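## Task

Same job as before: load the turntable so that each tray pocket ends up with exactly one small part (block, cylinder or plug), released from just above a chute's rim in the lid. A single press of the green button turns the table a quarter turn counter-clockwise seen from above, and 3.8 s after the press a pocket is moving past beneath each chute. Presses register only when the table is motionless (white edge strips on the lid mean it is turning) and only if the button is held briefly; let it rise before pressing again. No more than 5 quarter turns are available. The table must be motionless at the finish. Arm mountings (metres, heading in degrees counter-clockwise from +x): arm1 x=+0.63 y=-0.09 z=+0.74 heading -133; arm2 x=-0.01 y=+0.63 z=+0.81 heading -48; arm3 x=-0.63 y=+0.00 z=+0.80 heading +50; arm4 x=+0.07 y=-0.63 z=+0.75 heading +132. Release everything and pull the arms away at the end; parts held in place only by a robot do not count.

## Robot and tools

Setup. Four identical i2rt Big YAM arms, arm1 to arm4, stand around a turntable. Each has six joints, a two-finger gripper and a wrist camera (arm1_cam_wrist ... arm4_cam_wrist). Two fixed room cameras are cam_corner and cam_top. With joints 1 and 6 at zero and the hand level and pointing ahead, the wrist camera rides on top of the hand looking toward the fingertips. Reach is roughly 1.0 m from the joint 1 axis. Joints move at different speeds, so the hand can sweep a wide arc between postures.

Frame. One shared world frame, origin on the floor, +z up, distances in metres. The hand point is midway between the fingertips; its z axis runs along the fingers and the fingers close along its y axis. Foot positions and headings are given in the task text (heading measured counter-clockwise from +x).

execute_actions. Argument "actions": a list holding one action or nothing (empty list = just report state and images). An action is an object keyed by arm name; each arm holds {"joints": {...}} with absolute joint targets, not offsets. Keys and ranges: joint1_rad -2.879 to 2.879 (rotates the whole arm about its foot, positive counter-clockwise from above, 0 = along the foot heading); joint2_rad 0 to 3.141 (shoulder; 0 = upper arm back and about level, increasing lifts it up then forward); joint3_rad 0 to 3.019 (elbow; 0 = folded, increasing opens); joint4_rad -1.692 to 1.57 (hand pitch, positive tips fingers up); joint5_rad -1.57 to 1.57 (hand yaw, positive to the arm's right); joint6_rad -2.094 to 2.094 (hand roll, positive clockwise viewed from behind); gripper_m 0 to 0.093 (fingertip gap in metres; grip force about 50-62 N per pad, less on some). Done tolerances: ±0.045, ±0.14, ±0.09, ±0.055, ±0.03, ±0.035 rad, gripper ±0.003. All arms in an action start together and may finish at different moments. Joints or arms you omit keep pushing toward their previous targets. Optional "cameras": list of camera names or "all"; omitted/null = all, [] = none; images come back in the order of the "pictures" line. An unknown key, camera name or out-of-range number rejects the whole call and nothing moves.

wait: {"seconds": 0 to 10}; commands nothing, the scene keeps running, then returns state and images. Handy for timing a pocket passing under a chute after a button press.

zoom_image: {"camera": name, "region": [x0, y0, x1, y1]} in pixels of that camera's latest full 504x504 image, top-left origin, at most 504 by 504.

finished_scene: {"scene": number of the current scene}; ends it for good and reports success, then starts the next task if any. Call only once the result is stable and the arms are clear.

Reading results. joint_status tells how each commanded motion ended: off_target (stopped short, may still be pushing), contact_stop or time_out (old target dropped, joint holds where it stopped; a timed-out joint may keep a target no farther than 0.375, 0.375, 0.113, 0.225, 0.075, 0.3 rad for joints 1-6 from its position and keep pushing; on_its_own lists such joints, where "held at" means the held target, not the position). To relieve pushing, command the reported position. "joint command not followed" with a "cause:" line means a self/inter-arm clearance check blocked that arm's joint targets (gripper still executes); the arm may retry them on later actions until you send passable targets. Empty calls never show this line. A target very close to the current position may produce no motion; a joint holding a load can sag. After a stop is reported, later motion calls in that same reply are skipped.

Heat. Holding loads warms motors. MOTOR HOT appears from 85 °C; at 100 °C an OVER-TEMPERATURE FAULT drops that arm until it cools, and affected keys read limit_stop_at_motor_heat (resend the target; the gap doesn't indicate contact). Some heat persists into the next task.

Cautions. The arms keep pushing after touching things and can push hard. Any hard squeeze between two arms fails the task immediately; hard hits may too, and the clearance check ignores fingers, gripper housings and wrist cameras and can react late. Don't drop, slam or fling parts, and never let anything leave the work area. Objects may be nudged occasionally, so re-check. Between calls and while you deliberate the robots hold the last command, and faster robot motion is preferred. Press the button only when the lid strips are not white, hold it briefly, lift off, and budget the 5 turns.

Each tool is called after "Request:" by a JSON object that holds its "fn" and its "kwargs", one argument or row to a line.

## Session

Request:
{"fn": "execute_actions", "kwargs": {
  "actions": []
}}

Scene clock: 0.00 s.
Motor temperatures (°C, as the motors report them): arm1=[32 36 44 35 34 35] | arm2=[34 36 44 34 32 33] | arm3=[32 37 41 35 33 32] | arm4=[34 35 42 35 32 34]
arm1.joint_positions: joint1_rad=+0.172 joint2_rad=+0.435 joint3_rad=+1.449 joint4_rad=-1.532 joint5_rad=+0.010 joint6_rad=-0.014 gripper_m=+0.094
arm1.joint_status: not commanded
arm1.hand: x=+0.5544 y=-0.1824 z=+1.2946 quat_wxyz=(-0.241, -0.759, -0.413, +0.442) (m; scene frame)
arm2.joint_positions: joint1_rad=-0.637 joint2_rad=+0.453 joint3_rad=+1.452 joint4_rad=-1.551 joint5_rad=-0.002 joint6_rad=+0.014 gripper_m=+0.094
arm2.joint_status: not commanded
arm2.hand: x=+0.0032 y=+0.5062 z=+1.3642 quat_wxyz=(-0.363, -0.588, -0.644, +0.328) (m; scene frame)
arm3.joint_positions: joint1_rad=+0.637 joint2_rad=+0.448 joint3_rad=+1.469 joint4_rad=-1.544 joint5_rad=+0.012 joint6_rad=-0.002 gripper_m=+0.095
arm3.joint_status: not commanded
arm3.hand: x=-0.6134 y=+0.1195 z=+1.3632 quat_wxyz=(-0.367, +0.589, -0.632, -0.346) (m; scene frame)
arm4.joint_positions: joint1_rad=-0.445 joint2_rad=+0.440 joint3_rad=+1.468 joint4_rad=-1.539 joint5_rad=-0.007 joint6_rad=+0.009 gripper_m=+0.094
arm4.joint_status: not commanded
arm4.hand: x=+0.0395 y=-0.5147 z=+1.3118 quat_wxyz=(-0.296, +0.692, -0.516, -0.409) (m; scene frame)
pictures: arm1_cam_wrist, arm2_cam_wrist, arm3_cam_wrist, arm4_cam_wrist, cam_corner, cam_top
Images, in order (width x height): arm1_cam_wrist 504x504, arm2_cam_wrist 504x504, arm3_cam_wrist 504x504, arm4_cam_wrist 504x504, cam_corner 504x504, cam_top 504x504.

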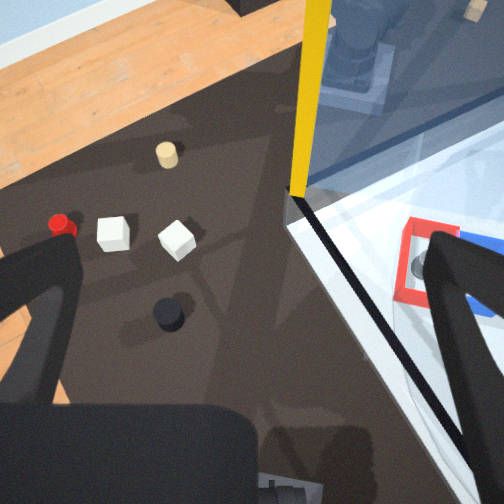

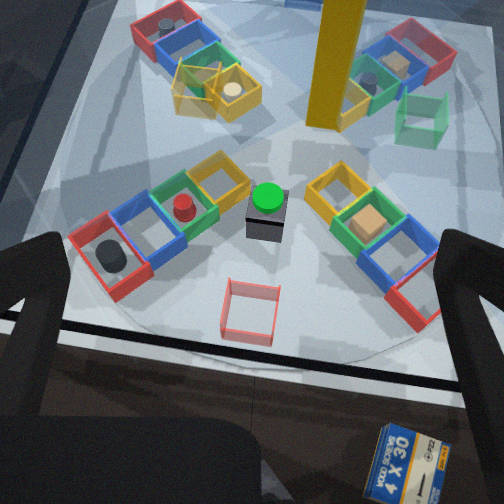

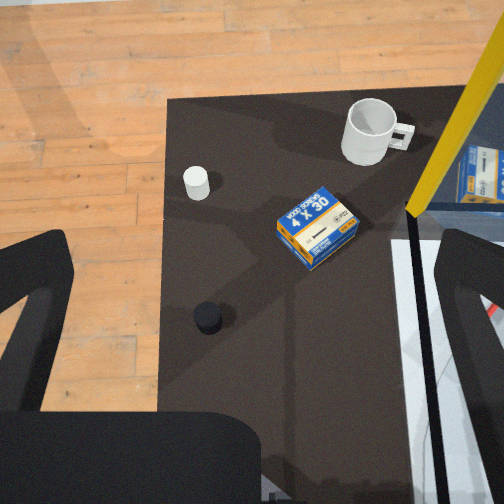

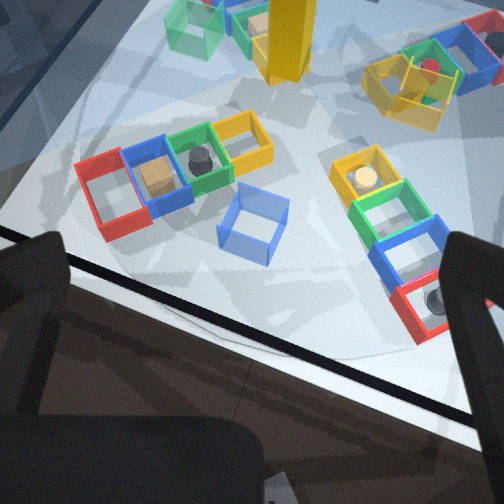

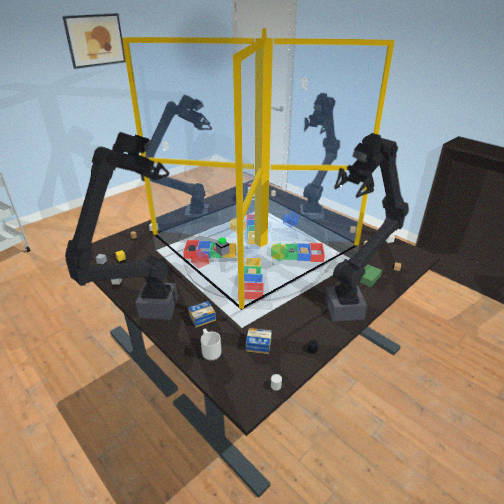

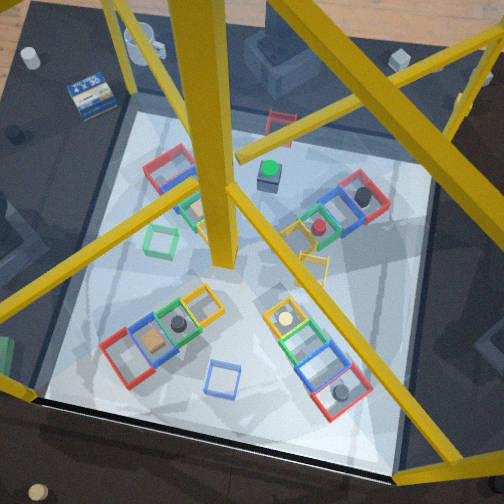

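Request:
{"fn": "execute_actions", "kwargs": {
  "actions": [
    {"arm1":{"joints":{"joint1_rad":-1.12,"gripper_m":0.04}},"arm2":{"joints":{"joint2_rad":0.738,"joint3_rad":0.702,"joint4_rad":-0.9}},"arm3":{"joints":{"joint1_rad":-0.70,"gripper_m":0.06}},"arm4":{"joints":{"joint1_rad":-0.475,"joint2_rad":0.886,"joint3_rad":0.923,"joint4_rad":-0.97}}}
  ],
  "cameras": ["arm2_cam_wrist","arm4_cam_wrist"]
}}

Request:
{"fn": "execute_actions", "kwargs": {
  "actions": [
    {"arm1":{"joints":{"joint2_rad":1.2,"joint3_rad":1.147,"joint4_rad":-0.88}},"arm2":{"joints":{"joint1_rad":0.55}},"arm3":{"joints":{"joint2_rad":1.132,"joint3_rad":0.936,"joint4_rad":-0.74}},"arm4":{"joints":{"joint1_rad":1.3}}}
  ]
}}

Scene clock: 78.00 s.
Motor temperatures (°C, as the motors report them): arm1=[32 36 45 36 34 35] | arm2=[34 36 47 35 32 33] | arm3=[32 37 43 35 33 32] | arm4=[34 35 44 36 32 34]
arm1.joint_positions: joint1_rad=-1.115 joint2_rad=+0.435 joint3_rad=+1.449 joint4_rad=-1.532 joint5_rad=+0.010 joint6_rad=-0.014 gripper_m=+0.040
arm1.joint_status: all done
arm1.hand: x=+0.5057 y=-0.0437 z=+1.2926 quat_wxyz=(+0.076, -0.860, +0.123, +0.490) (m; scene frame)
arm2.joint_positions: joint1_rad=-0.637 joint2_rad=+0.739 joint3_rad=+0.701 joint4_rad=-0.917 joint5_rad=-0.002 joint6_rad=+0.014 gripper_m=+0.094
arm2.joint_status: all done
arm2.hand: x=+0.0191 y=+0.3212 z=+1.0362 quat_wxyz=(-0.226, -0.643, -0.703, +0.205) (m; scene frame)
arm3.joint_positions: joint1_rad=-0.694 joint2_rad=+0.448 joint3_rad=+1.469 joint4_rad=-1.544 joint5_rad=+0.011 joint6_rad=-0.002 gripper_m=+0.060
arm3.joint_status: all done
arm3.hand: x=-0.5021 y=+0.0171 z=+1.3607 quat_wxyz=(-0.494, +0.074, -0.865, -0.045) (m; scene frame)
arm4.joint_positions: joint1_rad=-0.462 joint2_rad=+0.888 joint3_rad=+0.914 joint4_rad=-0.988 joint5_rad=-0.007 joint6_rad=+0.009 gripper_m=+0.094
arm4.joint_status: all done
arm4.hand: x=-0.0240 y=-0.2854 z=+1.0270 quat_wxyz=(-0.176, +0.760, -0.577, -0.242) (m; scene frame)
pictures: arm2_cam_wrist, arm4_cam_wrist
Images, in order (width x height): arm2_cam_wrist 504x504, arm4_cam_wrist 504x504.

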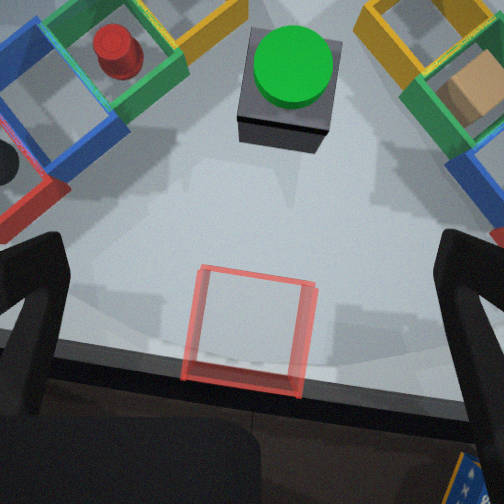

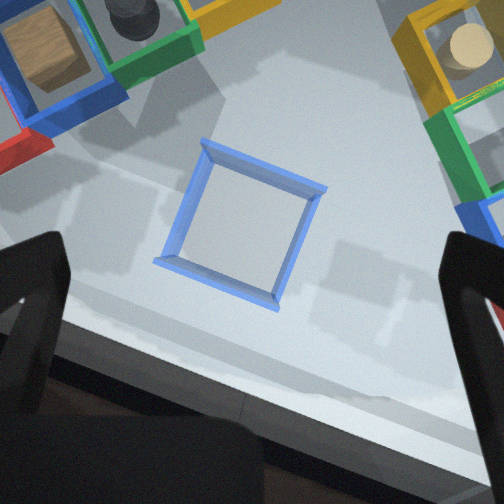

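Scene clock: 79.87 s.
Motor temperatures (°C, as the motors report them): arm1=[32 36 46 36 34 35] | arm2=[34 36 47 35 32 33] | arm3=[32 37 43 35 33 32] | arm4=[34 35 45 36 32 34]
arm1.joint_positions: joint1_rad=-1.115 joint2_rad=+1.194 joint3_rad=+1.147 joint4_rad=-0.901 joint5_rad=+0.010 joint6_rad=-0.014 gripper_m=+0.040
arm1.joint_status: all done
arm1.hand: x=+0.1755 y=+0.0526 z=+1.0229 quat_wxyz=(+0.047, -0.945, +0.133, +0.295) (m; scene frame)
arm2.joint_positions: joint1_rad=+0.547 joint2_rad=+0.739 joint3_rad=+0.701 joint4_rad=-0.914 joint5_rad=-0.002 joint6_rad=+0.014 gripper_m=+0.094
arm2.joint_status: all done
arm2.hand: x=+0.2874 y=+0.5427 z=+1.0335 quat_wxyz=(-0.298, -0.141, -0.943, +0.043) (m; scene frame)
arm3.joint_positions: joint1_rad=-0.694 joint2_rad=+1.145 joint3_rad=+0.912 joint4_rad=-0.763 joint5_rad=+0.011 joint6_rad=-0.002 gripper_m=+0.060
arm3.joint_status: all done
arm3.hand: x=-0.2016 y=+0.0767 z=+1.0078 quat_wxyz=(-0.277, +0.085, -0.957, -0.026) (m; scene frame)
arm4.joint_positions: joint1_rad=+1.293 joint2_rad=+0.888 joint3_rad=+0.914 joint4_rad=-0.984 joint5_rad=-0.007 joint6_rad=+0.009 gripper_m=+0.094
arm4.joint_status: all done
arm4.hand: x=-0.2459 y=-0.7901 z=+1.0284 quat_wxyz=(+0.075, +0.929, +0.215, -0.293) (m; scene frame)
pictures: arm1_cam_wrist, arm2_cam_wrist, arm3_cam_wrist, arm4_cam_wrist, cam_corner, cam_top
Images, in order (width x height): arm1_cam_wrist 504x504, arm2_cam_wrist 504x504, arm3_cam_wrist 504x504, arm4_cam_wrist 504x504, cam_corner 504x504, cam_top 504x504.

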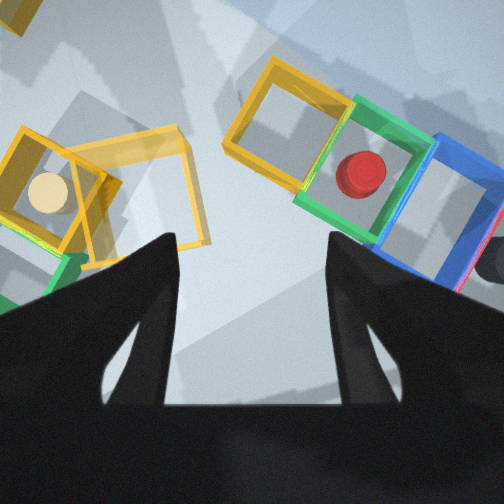

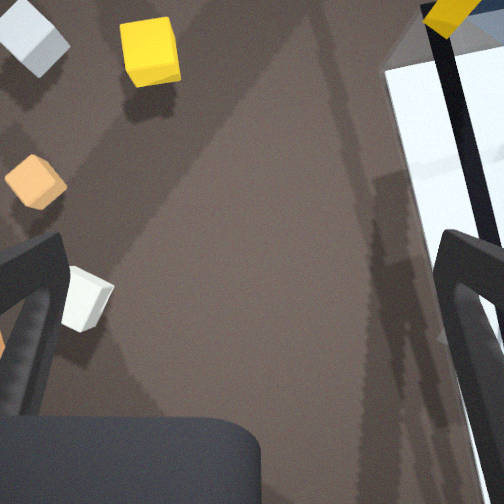

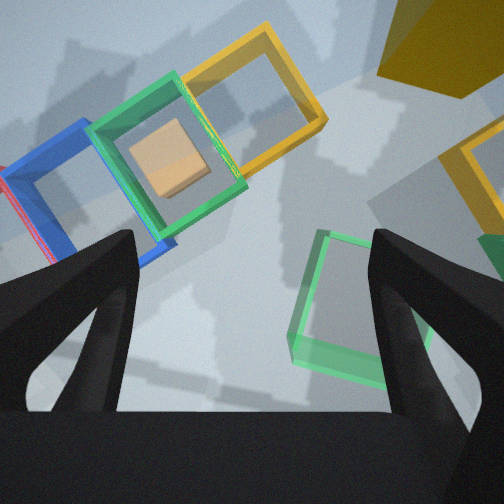

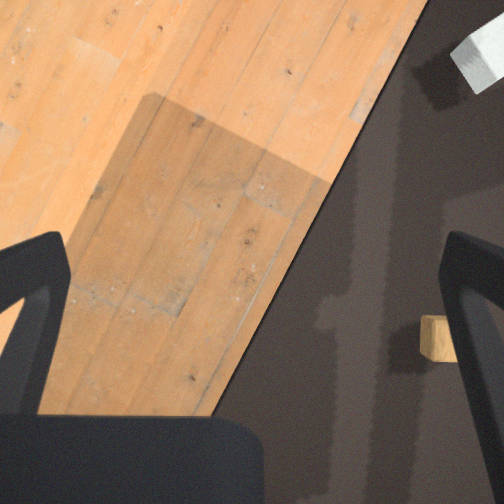

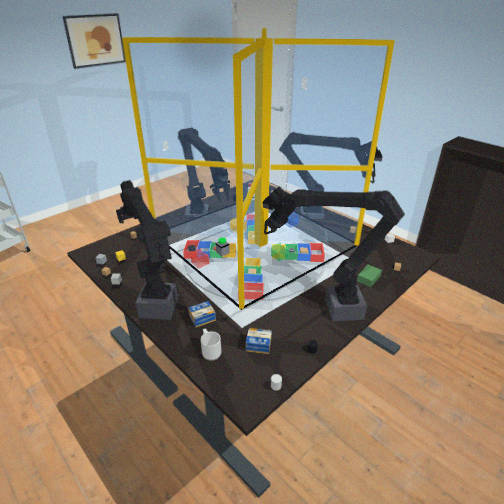

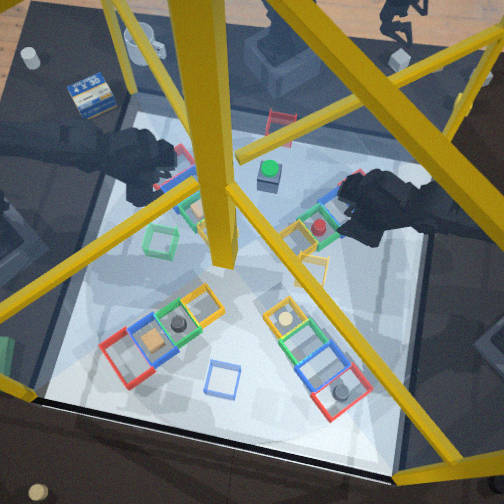

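Request:
{"fn": "zoom_image", "kwargs": {
  "camera": "arm3_cam_wrist",
  "region": [240, 180, 504, 420]
}}

Request:
{"fn": "zoom_image", "kwargs": {
  "camera": "arm1_cam_wrist",
  "region": [30, 90, 260, 300]
}}

Request:
{"fn": "zoom_image", "kwargs": {
  "camera": "cam_top",
  "region": [100, 90, 300, 290]
}}

Region (240, 180, 504, 420) of arm3_cam_wrist's 504x504 image, scaled by 1.909, with more detail than that image has; it fills the top 458 rows of this view, and the rest is white.

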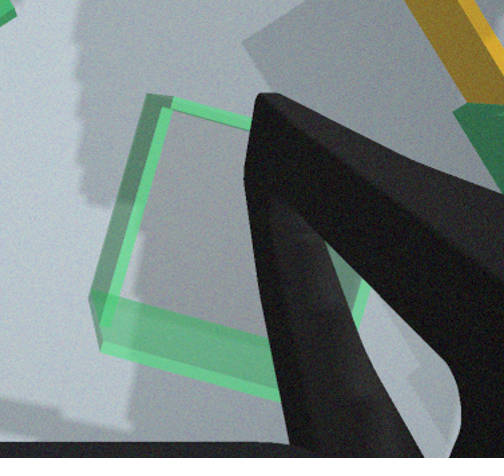

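Region (30, 90, 260, 300) of arm1_cam_wrist's 504x504 image, scaled by 2.191, with more detail than that image has; it fills the top 460 rows of this view, and the rest is white.

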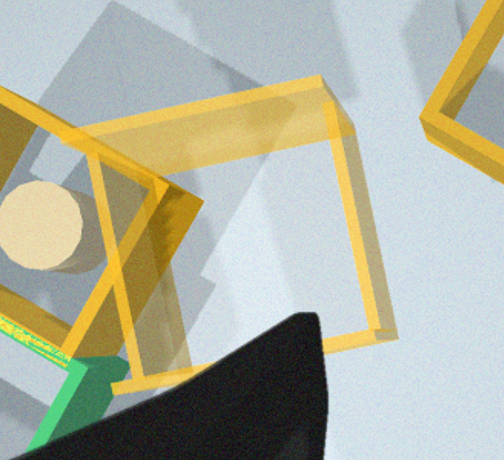

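Region (100, 90, 300, 290) of cam_top's 504x504 image, scaled by 2.520, with more detail than that image has.

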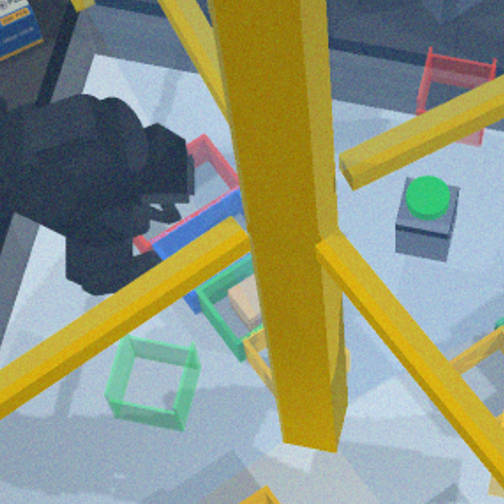

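Request:
{"fn": "execute_actions", "kwargs": {
  "actions": [
    {"arm1":{"joints":{"joint2_rad":0.78,"joint4_rad":-1.55}},"arm2":{"joints":{"joint1_rad":-0.69,"joint3_rad":1.13,"joint4_rad":-1.21,"gripper_m":0.0,"joint6_rad":0.16}},"arm3":{"joints":{"joint2_rad":0.85,"joint4_rad":-1.4}},"arm4":{"joints":{"joint1_rad":0.838,"joint2_rad":1.29,"joint3_rad":0.80,"joint4_rad":-1.07,"gripper_m":0.08}}}
  ],
  "cameras": ["arm4_cam_wrist","cam_top"]
}}

Request:
{"fn": "execute_actions", "kwargs": {
  "actions": [
    {"arm1":{"joints":{"joint1_rad":0.422,"joint3_rad":0.8,"gripper_m":0.08}},"arm2":{"joints":{"joint2_rad":1.44}},"arm3":{"joints":{"joint1_rad":0.835,"joint3_rad":0.75,"gripper_m":0.08}}}
  ],
  "cameras": ["arm2_cam_wrist"]
}}

Request:
{"fn": "execute_actions", "kwargs": {
  "actions": [
    {"arm1":{"joints":{"joint2_rad":1.489,"joint3_rad":1.06,"joint4_rad":-1.10}},"arm3":{"joints":{"joint2_rad":1.33,"joint3_rad":0.674,"joint4_rad":-0.905}}}
  ]
}}

Scene clock: 154.90 s.
Motor temperatures (°C, as the motors report them): arm1=[32 36 48 36 34 35] | arm2=[34 35 51 35 32 33] | arm3=[32 37 47 36 33 32] | arm4=[34 35 47 36 32 34]
arm1.joint_positions: joint1_rad=-1.115 joint2_rad=+0.775 joint3_rad=+1.147 joint4_rad=-1.533 joint5_rad=+0.010 joint6_rad=-0.014 gripper_m=+0.040
arm1.joint_status: all done
arm1.hand: x=+0.3836 y=-0.0087 z=+1.0941 quat_wxyz=(+0.031, -0.971, +0.136, +0.194) (m; scene frame)
arm2.joint_positions: joint1_rad=-0.687 joint2_rad=+0.736 joint3_rad=+1.098 joint4_rad=-1.198 joint5_rad=-0.002 joint6_rad=+0.150 gripper_m=+0.001
arm2.joint_status: all done
arm2.hand: x=+0.0047 y=+0.3235 z=+1.2036 quat_wxyz=(-0.278, -0.691, -0.627, +0.231) (m; scene frame)
arm3.joint_positions: joint1_rad=-0.694 joint2_rad=+0.841 joint3_rad=+0.912 joint4_rad=-1.385 joint5_rad=+0.011 joint6_rad=-0.002 gripper_m=+0.060
arm3.joint_status: all done
arm3.hand: x=-0.3675 y=+0.0458 z=+1.0480 quat_wxyz=(-0.122, +0.090, -0.988, -0.012) (m; scene frame)
arm4.joint_positions: joint1_rad=+0.842 joint2_rad=+1.298 joint3_rad=+0.800 joint4_rad=-1.061 joint5_rad=-0.007 joint6_rad=+0.009 gripper_m=+0.080
arm4.joint_status: all done
arm4.hand: x=-0.2488 y=-0.6343 z=+0.8374 quat_wxyz=(+0.005, +1.000, +0.001, -0.006) (m; scene frame)
pictures: arm4_cam_wrist, cam_top
Images, in order (width x height): arm4_cam_wrist 504x504, cam_top 504x504.

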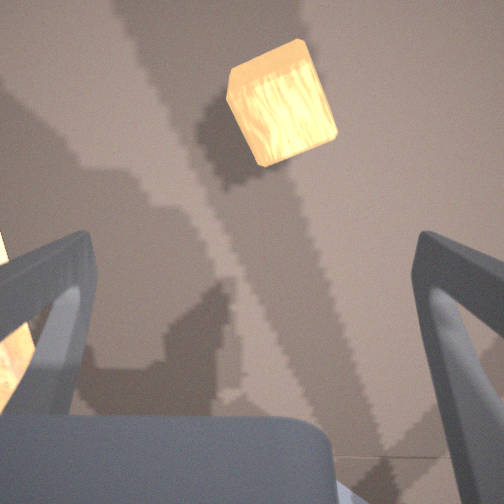

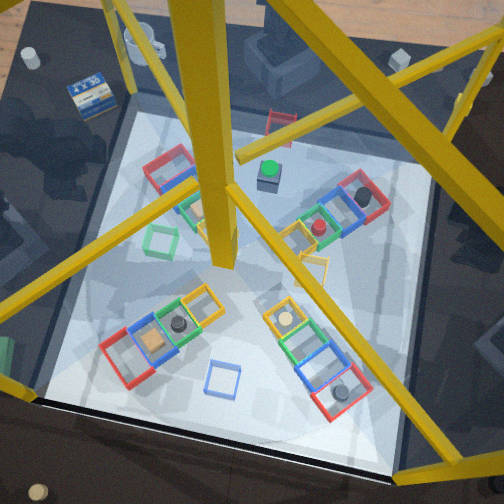

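Scene clock: 156.67 s.
Motor temperatures (°C, as the motors report them): arm1=[32 36 48 36 34 35] | arm2=[34 35 51 35 32 33] | arm3=[32 37 46 36 33 32] | arm4=[34 35 47 36 32 34]
arm1.joint_positions: joint1_rad=+0.418 joint2_rad=+0.776 joint3_rad=+0.811 joint4_rad=-1.535 joint5_rad=+0.010 joint6_rad=-0.014 gripper_m=+0.080
arm1.joint_status: all done
arm1.hand: x=+0.5617 y=-0.2711 z=+0.9538 quat_wxyz=(-0.025, -0.808, -0.588, +0.029) (m; scene frame)
arm2.joint_positions: joint1_rad=-0.687 joint2_rad=+1.444 joint3_rad=+1.100 joint4_rad=-1.199 joint5_rad=-0.002 joint6_rad=+0.150 gripper_m=+0.001
arm2.joint_status: all done
arm2.hand: x=+0.0077 y=+0.2236 z=+0.9562 quat_wxyz=(-0.010, -0.742, -0.671, +0.012) (m; scene frame)
arm3.joint_positions: joint1_rad=+0.831 joint2_rad=+0.846 joint3_rad=+0.743 joint4_rad=-1.388 joint5_rad=+0.011 joint6_rad=-0.002 gripper_m=+0.080
arm3.joint_status: all done
arm3.hand: x=-0.6554 y=+0.2207 z=+0.9807 quat_wxyz=(-0.030, +0.753, -0.656, -0.034) (m; scene frame)
arm4.joint_positions: joint1_rad=+0.842 joint2_rad=+1.298 joint3_rad=+0.800 joint4_rad=-1.061 joint5_rad=-0.007 joint6_rad=+0.009 gripper_m=+0.080
arm4.joint_status: not commanded
arm4.hand: x=-0.2488 y=-0.6343 z=+0.8374 quat_wxyz=(+0.005, +1.000, +0.001, -0.006) (m; scene frame)
pictures: arm2_cam_wrist
Images, in order (width x height): arm2_cam_wrist 504x504.

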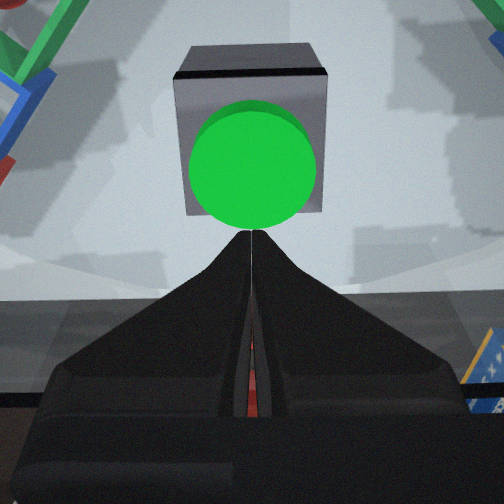

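Scene clock: 158.03 s.
Motor temperatures (°C, as the motors report them): arm1=[32 36 48 36 34 35] | arm2=[34 35 51 35 32 33] | arm3=[32 37 46 35 33 32] | arm4=[34 35 47 36 32 34]
arm1.joint_positions: joint1_rad=+0.418 joint2_rad=+1.490 joint3_rad=+1.043 joint4_rad=-1.115 joint5_rad=+0.010 joint6_rad=-0.014 gripper_m=+0.080
arm1.joint_status: all done
arm1.hand: x=+0.4967 y=-0.4688 z=+0.8453 quat_wxyz=(-0.007, -0.808, -0.589, +0.004) (m; scene frame)
arm2.joint_positions: joint1_rad=-0.687 joint2_rad=+1.444 joint3_rad=+1.100 joint4_rad=-1.199 joint5_rad=-0.002 joint6_rad=+0.150 gripper_m=+0.001
arm2.joint_status: not commanded
arm2.hand: x=+0.0077 y=+0.2236 z=+0.9562 quat_wxyz=(-0.010, -0.742, -0.671, +0.012) (m; scene frame)
arm3.joint_positions: joint1_rad=+0.831 joint2_rad=+1.329 joint3_rad=+0.675 joint4_rad=-0.922 joint5_rad=+0.011 joint6_rad=-0.002 gripper_m=+0.080
arm3.joint_status: all done
arm3.hand: x=-0.6676 y=+0.2993 z=+0.8434 quat_wxyz=(-0.002, +0.754, -0.657, -0.003) (m; scene frame)
arm4.joint_positions: joint1_rad=+0.842 joint2_rad=+1.298 joint3_rad=+0.800 joint4_rad=-1.061 joint5_rad=-0.007 joint6_rad=+0.009 gripper_m=+0.080
arm4.joint_status: not commanded
arm4.hand: x=-0.2488 y=-0.6343 z=+0.8374 quat_wxyz=(+0.005, +1.000, +0.001, -0.006) (m; scene frame)
pictures: arm1_cam_wrist, arm2_cam_wrist, arm3_cam_wrist, arm4_cam_wrist, cam_corner, cam_top
Images, in order (width x height): arm1_cam_wrist 504x504, arm2_cam_wrist 504x504, arm3_cam_wrist 504x504, arm4_cam_wrist 504x504, cam_corner 504x504, cam_top 504x504.

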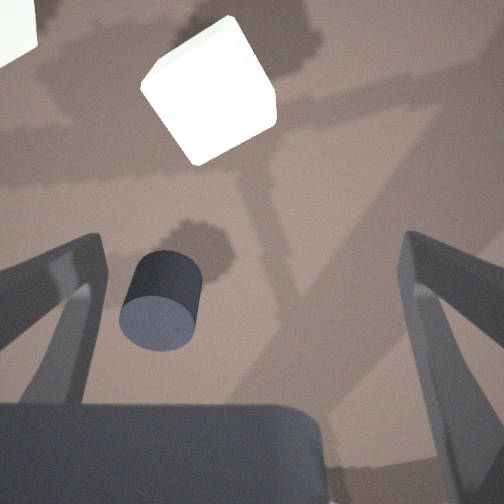

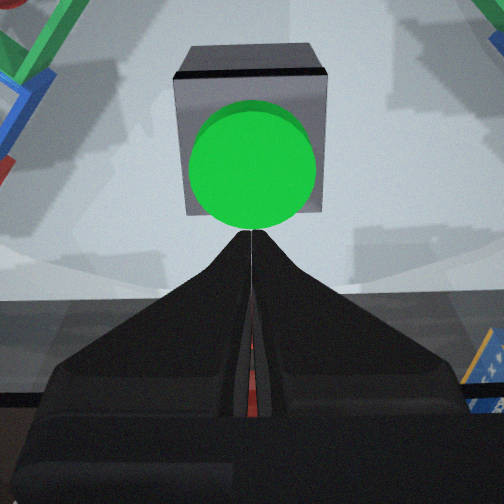

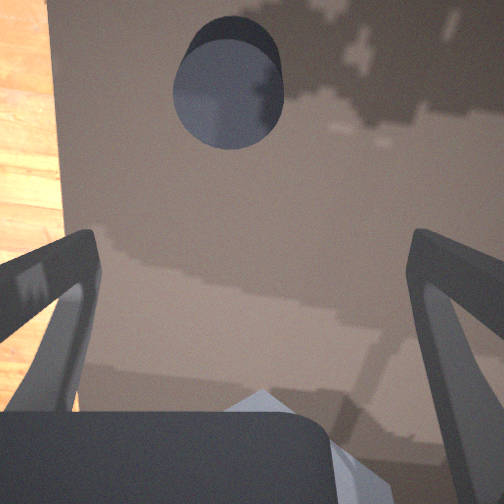

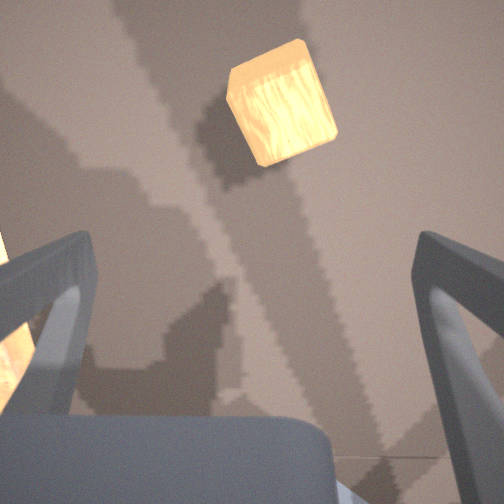

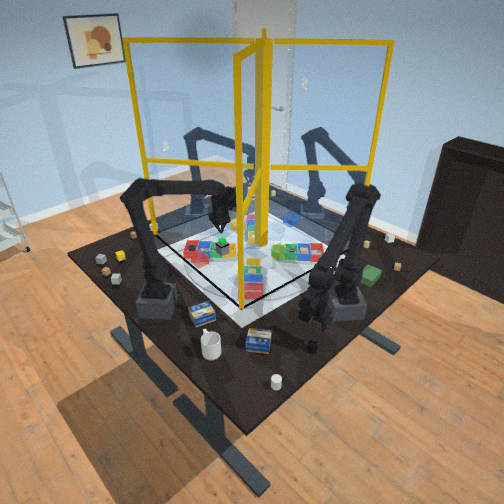

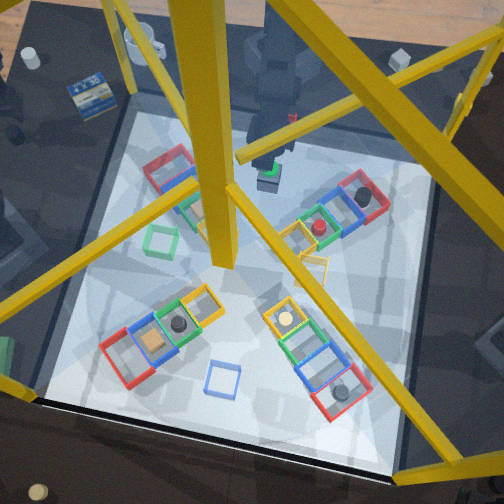

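Request:
{"fn": "execute_actions", "kwargs": {
  "actions": [
    {"arm1":{"joints":{"joint1_rad":0.44,"joint6_rad":-0.54,"joint3_rad":0.933,"joint4_rad":-0.95}},"arm2":{"joints":{"joint2_rad":1.514,"joint3_rad":0.988,"joint4_rad":-1.045}},"arm3":{"joints":{"joint1_rad":0.865,"joint3_rad":0.581,"joint4_rad":-0.75}},"arm4":{"joints":{"joint1_rad":0.79,"joint6_rad":-0.46,"joint3_rad":0.649,"joint4_rad":-0.9}}}
  ],
  "cameras": []
}}

Request:
{"fn": "execute_actions", "kwargs": {
  "actions": [
    {"arm1":{"joints":{"joint2_rad":1.70,"joint4_rad":-0.795}},"arm2":{"joints":{"joint1_rad":-0.639,"joint2_rad":1.124,"joint4_rad":-1.3}},"arm3":{"joints":{"joint2_rad":1.644,"joint4_rad":-0.498}},"arm4":{"joints":{"joint2_rad":1.52,"joint4_rad":-0.69}}}
  ],
  "cameras": ["arm1_cam_wrist","arm3_cam_wrist","arm4_cam_wrist","cam_top"]
}}

Request:
{"fn": "execute_actions", "kwargs": {
  "actions": [
    {"arm2":{"joints":{"joint3_rad":0.719,"joint4_rad":-1.155}}}
  ],
  "cameras": ["cam_top"]
}}

Request:
{"fn": "wait", "kwargs": {
  "seconds": 0.7
}}

Request:
{"fn": "wait", "kwargs": {
  "seconds": 0.5
}}

Scene clock: 203.97 s.
Motor temperatures (°C, as the motors report them): arm1=[32 37 48 36 34 35] | arm2=[34 36 52 35 32 33] | arm3=[32 37 44 35 33 32] | arm4=[34 35 45 36 32 34]
arm1.joint_positions: joint1_rad=+0.434 joint2_rad=+1.488 joint3_rad=+0.939 joint4_rad=-0.967 joint5_rad=+0.010 joint6_rad=-0.531 gripper_m=+0.080
arm1.joint_status: all done
arm1.hand: x=+0.5060 y=-0.4633 z=+0.8115 quat_wxyz=(-0.014, -0.625, -0.780, +0.027) (m; scene frame)
arm2.joint_positions: joint1_rad=-0.687 joint2_rad=+1.481 joint3_rad=+1.010 joint4_rad=-1.063 joint5_rad=-0.002 joint6_rad=+0.151 gripper_m=+0.001
arm2.joint_status: all done
arm2.hand: x=+0.0072 y=+0.2259 z=+0.9112 quat_wxyz=(-0.014, -0.742, -0.670, +0.016) (m; scene frame)
arm3.joint_positions: joint1_rad=+0.859 joint2_rad=+1.329 joint3_rad=+0.575 joint4_rad=-0.768 joint5_rad=+0.011 joint6_rad=-0.002 gripper_m=+0.080
arm3.joint_status: all done
arm3.hand: x=-0.6746 y=+0.2876 z=+0.8148 quat_wxyz=(-0.020, +0.763, -0.646, -0.024) (m; scene frame)
arm4.joint_positions: joint1_rad=+0.798 joint2_rad=+1.298 joint3_rad=+0.648 joint4_rad=-0.912 joint5_rad=-0.007 joint6_rad=-0.445 gripper_m=+0.080
arm4.joint_status: all done
arm4.hand: x=-0.2162 y=-0.6211 z=+0.7884 quat_wxyz=(+0.003, +0.979, +0.205, -0.005) (m; scene frame)
pictures: none
No camera images: the call's "cameras" was empty. Leave "cameras" out to get every camera's image.

Scene clock: 205.27 s.
Motor temperatures (°C, as the motors report them): arm1=[32 37 47 36 34 35] | arm2=[34 36 52 35 32 33] | arm3=[32 37 44 35 33 32] | arm4=[34 35 45 36 32 34]
arm1.joint_positions: joint1_rad=+0.434 joint2_rad=+1.703 joint3_rad=+0.939 joint4_rad=-0.811 joint5_rad=+0.010 joint6_rad=-0.532 gripper_m=+0.080
arm1.joint_status: all done
arm1.hand: x=+0.5021 y=-0.4799 z=+0.7297 quat_wxyz=(-0.003, -0.624, -0.781, +0.000) (m; scene frame)
arm2.joint_positions: joint1_rad=-0.639 joint2_rad=+1.117 joint3_rad=+0.981 joint4_rad=-1.289 joint5_rad=+0.000 joint6_rad=+0.151 gripper_m=+0.001
arm2.joint_status: all done
arm2.hand: x=+0.0200 y=+0.3018 z=+1.0211 quat_wxyz=(-0.056, -0.723, -0.686, +0.049) (m; scene frame)
arm3.joint_positions: joint1_rad=+0.859 joint2_rad=+1.645 joint3_rad=+0.575 joint4_rad=-0.515 joint5_rad=+0.011 joint6_rad=-0.002 gripper_m=+0.080
arm3.joint_status: all done
arm3.hand: x=-0.6773 y=+0.2982 z=+0.7295 quat_wxyz=(+0.000, +0.764, -0.646, +0.001) (m; scene frame)
arm4.joint_positions: joint1_rad=+0.799 joint2_rad=+1.507 joint3_rad=+0.650 joint4_rad=-0.707 joint5_rad=-0.006 joint6_rad=-0.448 gripper_m=+0.080
arm4.joint_status: all done
arm4.hand: x=-0.2421 y=-0.6204 z=+0.7301 quat_wxyz=(+0.003, +0.978, +0.206, -0.004) (m; scene frame)
pictures: arm1_cam_wrist, arm3_cam_wrist, arm4_cam_wrist, cam_top
Images, in order (width x height): arm1_cam_wrist 504x504, arm3_cam_wrist 504x504, arm4_cam_wrist 504x504, cam_top 504x504.

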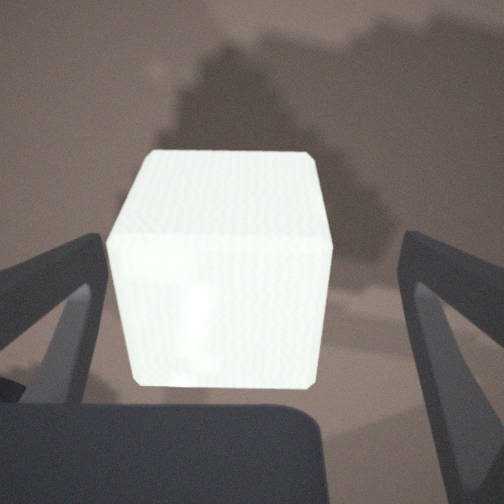

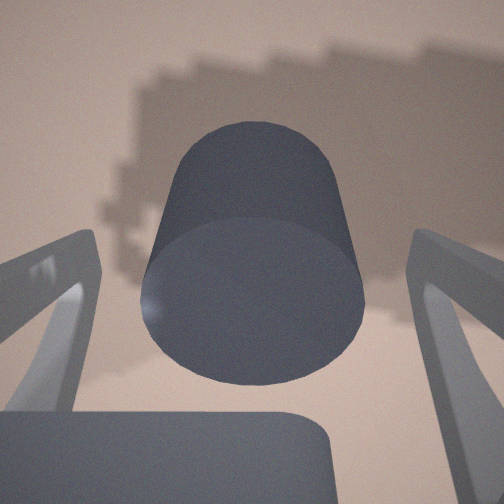

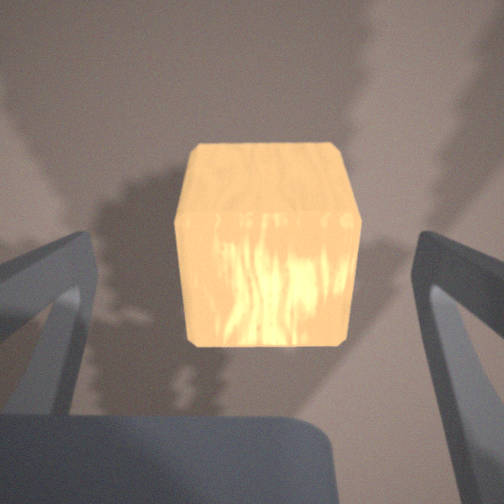

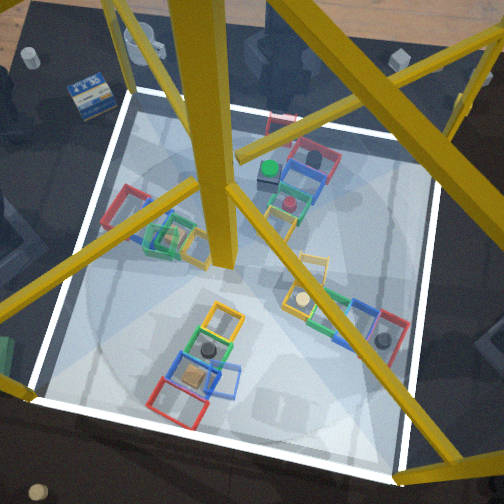

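Scene clock: 206.30 s.
Motor temperatures (°C, as the motors report them): arm1=[32 37 47 36 34 35] | arm2=[34 36 52 35 32 33] | arm3=[32 37 43 35 33 32] | arm4=[34 35 45 36 32 34]
arm1.joint_positions: joint1_rad=+0.434 joint2_rad=+1.703 joint3_rad=+0.939 joint4_rad=-0.811 joint5_rad=+0.010 joint6_rad=-0.532 gripper_m=+0.080
arm1.joint_status: not commanded
arm1.hand: x=+0.5021 y=-0.4799 z=+0.7297 quat_wxyz=(-0.003, -0.624, -0.781, +0.000) (m; scene frame)
arm2.joint_positions: joint1_rad=-0.639 joint2_rad=+1.120 joint3_rad=+0.711 joint4_rad=-1.167 joint5_rad=+0.000 joint6_rad=+0.151 gripper_m=+0.001
arm2.joint_status: all done
arm2.hand: x=+0.0130 y=+0.3646 z=+0.9187 quat_wxyz=(+0.003, -0.726, -0.688, +0.003) (m; scene frame)
arm3.joint_positions: joint1_rad=+0.859 joint2_rad=+1.645 joint3_rad=+0.575 joint4_rad=-0.515 joint5_rad=+0.011 joint6_rad=-0.002 gripper_m=+0.080
arm3.joint_status: not commanded
arm3.hand: x=-0.6773 y=+0.2982 z=+0.7295 quat_wxyz=(+0.000, +0.764, -0.646, +0.001) (m; scene frame)
arm4.joint_positions: joint1_rad=+0.799 joint2_rad=+1.507 joint3_rad=+0.650 joint4_rad=-0.707 joint5_rad=-0.006 joint6_rad=-0.448 gripper_m=+0.080
arm4.joint_status: not commanded
arm4.hand: x=-0.2421 y=-0.6204 z=+0.7301 quat_wxyz=(+0.003, +0.978, +0.206, -0.004) (m; scene frame)
pictures: cam_top
Images, in order (width x height): cam_top 504x504.

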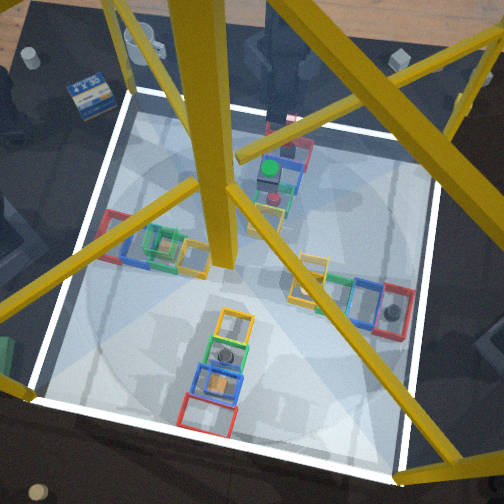

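Scene clock: 207.00 s.
Motor temperatures (°C, as the motors report them): arm1=[32 37 47 36 34 35] | arm2=[34 36 52 35 32 33] | arm3=[32 37 43 35 33 32] | arm4=[34 35 45 36 32 34]
arm1.joint_positions: joint1_rad=+0.434 joint2_rad=+1.703 joint3_rad=+0.939 joint4_rad=-0.811 joint5_rad=+0.010 joint6_rad=-0.532 gripper_m=+0.080
arm1.joint_status: not commanded
arm1.hand: x=+0.5021 y=-0.4799 z=+0.7297 quat_wxyz=(-0.003, -0.624, -0.781, +0.000) (m; scene frame)
arm2.joint_positions: joint1_rad=-0.639 joint2_rad=+1.120 joint3_rad=+0.711 joint4_rad=-1.167 joint5_rad=+0.000 joint6_rad=+0.151 gripper_m=+0.001
arm2.joint_status: all done
arm2.hand: x=+0.0130 y=+0.3646 z=+0.9187 quat_wxyz=(+0.003, -0.726, -0.688, +0.003) (m; scene frame)
arm3.joint_positions: joint1_rad=+0.859 joint2_rad=+1.645 joint3_rad=+0.575 joint4_rad=-0.515 joint5_rad=+0.011 joint6_rad=-0.002 gripper_m=+0.080
arm3.joint_status: not commanded
arm3.hand: x=-0.6773 y=+0.2982 z=+0.7295 quat_wxyz=(+0.000, +0.764, -0.646, +0.001) (m; scene frame)
arm4.joint_positions: joint1_rad=+0.799 joint2_rad=+1.507 joint3_rad=+0.650 joint4_rad=-0.707 joint5_rad=-0.006 joint6_rad=-0.448 gripper_m=+0.080
arm4.joint_status: not commanded
arm4.hand: x=-0.2421 y=-0.6204 z=+0.7301 quat_wxyz=(+0.003, +0.978, +0.206, -0.004) (m; scene frame)
wait: 0.70 s; at rest by 0.27 s
pictures: arm1_cam_wrist, arm2_cam_wrist, arm3_cam_wrist, arm4_cam_wrist, cam_corner, cam_top
Images, in order (width x height): arm1_cam_wrist 504x504, arm2_cam_wrist 504x504, arm3_cam_wrist 504x504, arm4_cam_wrist 504x504, cam_corner 504x504, cam_top 504x504.

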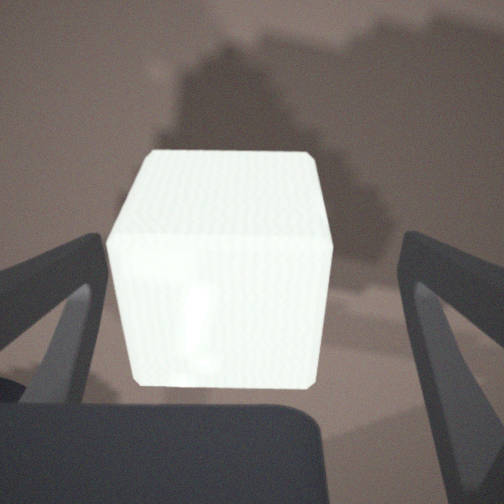

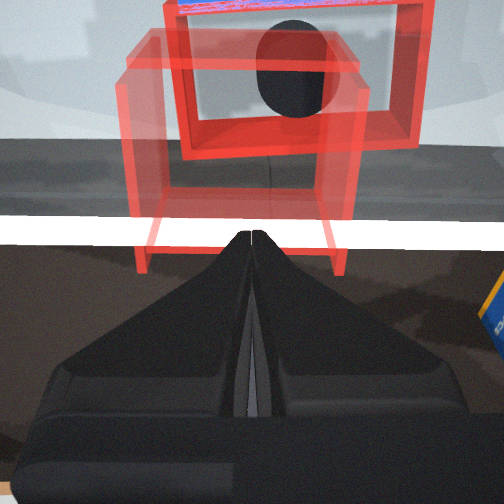

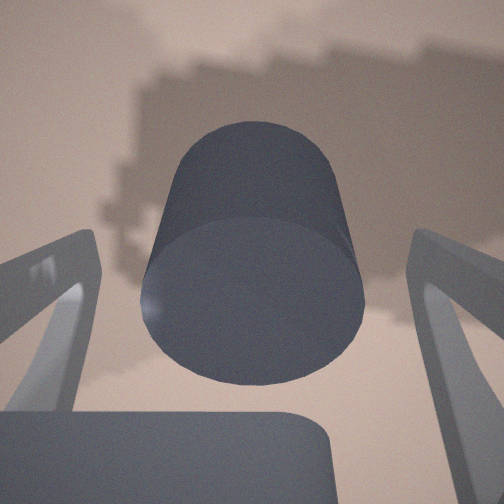

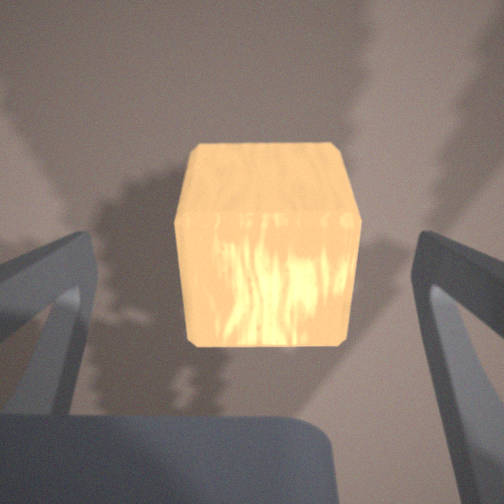

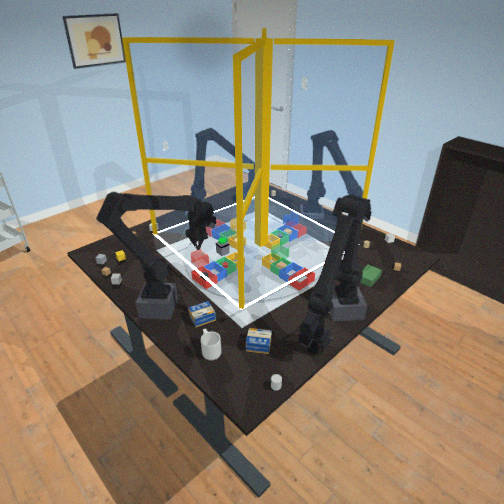

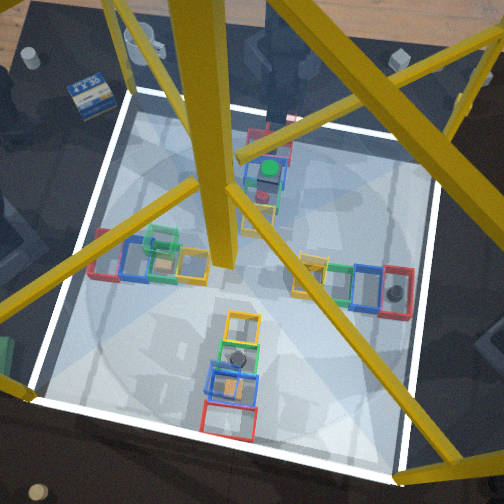

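Scene clock: 207.50 s.
Motor temperatures (°C, as the motors report them): arm1=[32 37 47 36 34 35] | arm2=[34 36 52 35 32 33] | arm3=[32 37 43 35 33 32] | arm4=[34 35 45 36 32 34]
arm1.joint_positions: joint1_rad=+0.434 joint2_rad=+1.703 joint3_rad=+0.939 joint4_rad=-0.811 joint5_rad=+0.010 joint6_rad=-0.532 gripper_m=+0.080
arm1.joint_status: not commanded
arm1.hand: x=+0.5021 y=-0.4799 z=+0.7297 quat_wxyz=(-0.003, -0.624, -0.781, +0.000) (m; scene frame)
arm2.joint_positions: joint1_rad=-0.639 joint2_rad=+1.120 joint3_rad=+0.711 joint4_rad=-1.167 joint5_rad=+0.000 joint6_rad=+0.151 gripper_m=+0.001
arm2.joint_status: all done
arm2.hand: x=+0.0130 y=+0.3646 z=+0.9187 quat_wxyz=(+0.003, -0.726, -0.688, +0.003) (m; scene frame)
arm3.joint_positions: joint1_rad=+0.859 joint2_rad=+1.645 joint3_rad=+0.575 joint4_rad=-0.515 joint5_rad=+0.011 joint6_rad=-0.002 gripper_m=+0.080
arm3.joint_status: not commanded
arm3.hand: x=-0.6773 y=+0.2982 z=+0.7295 quat_wxyz=(+0.000, +0.764, -0.646, +0.001) (m; scene frame)
arm4.joint_positions: joint1_rad=+0.799 joint2_rad=+1.507 joint3_rad=+0.650 joint4_rad=-0.707 joint5_rad=-0.006 joint6_rad=-0.448 gripper_m=+0.080
arm4.joint_status: not commanded
arm4.hand: x=-0.2421 y=-0.6204 z=+0.7301 quat_wxyz=(+0.003, +0.978, +0.206, -0.004) (m; scene frame)
wait: 0.50 s; at rest by 0.27 s
pictures: arm1_cam_wrist, arm2_cam_wrist, arm3_cam_wrist, arm4_cam_wrist, cam_corner, cam_top
Images, in order (width x height): arm1_cam_wrist 504x504, arm2_cam_wrist 504x504, arm3_cam_wrist 504x504, arm4_cam_wrist 504x504, cam_corner 504x504, cam_top 504x504.

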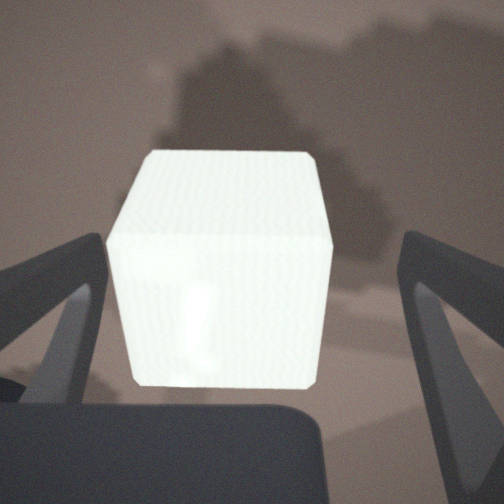

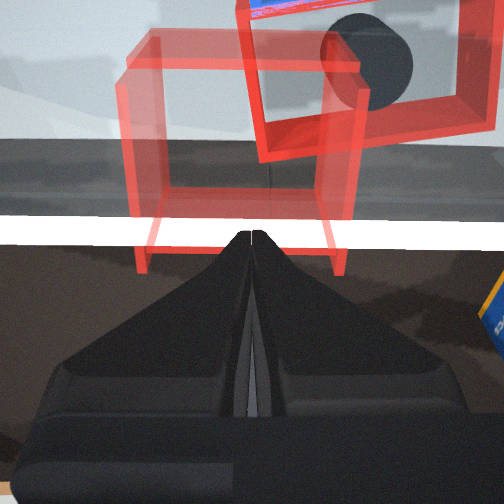

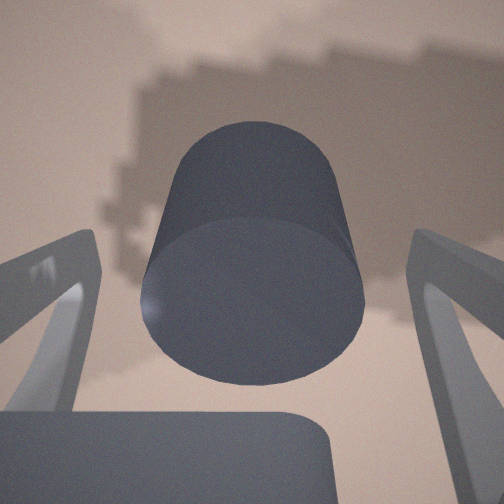

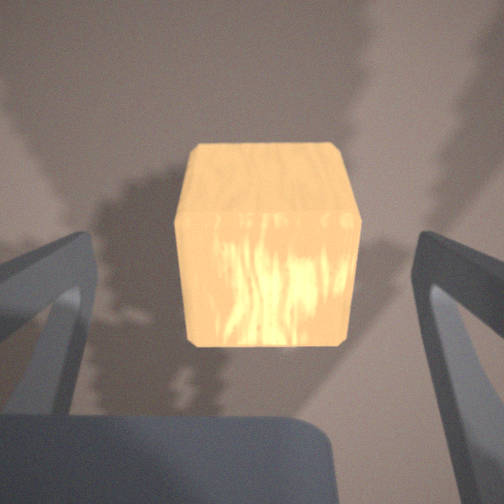

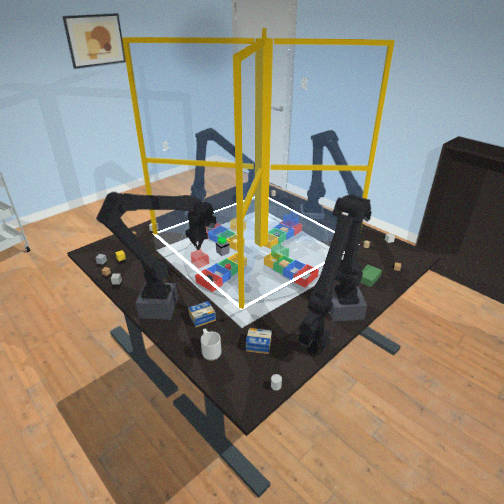

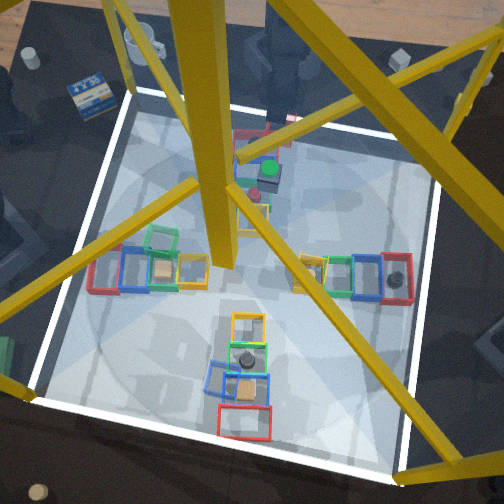

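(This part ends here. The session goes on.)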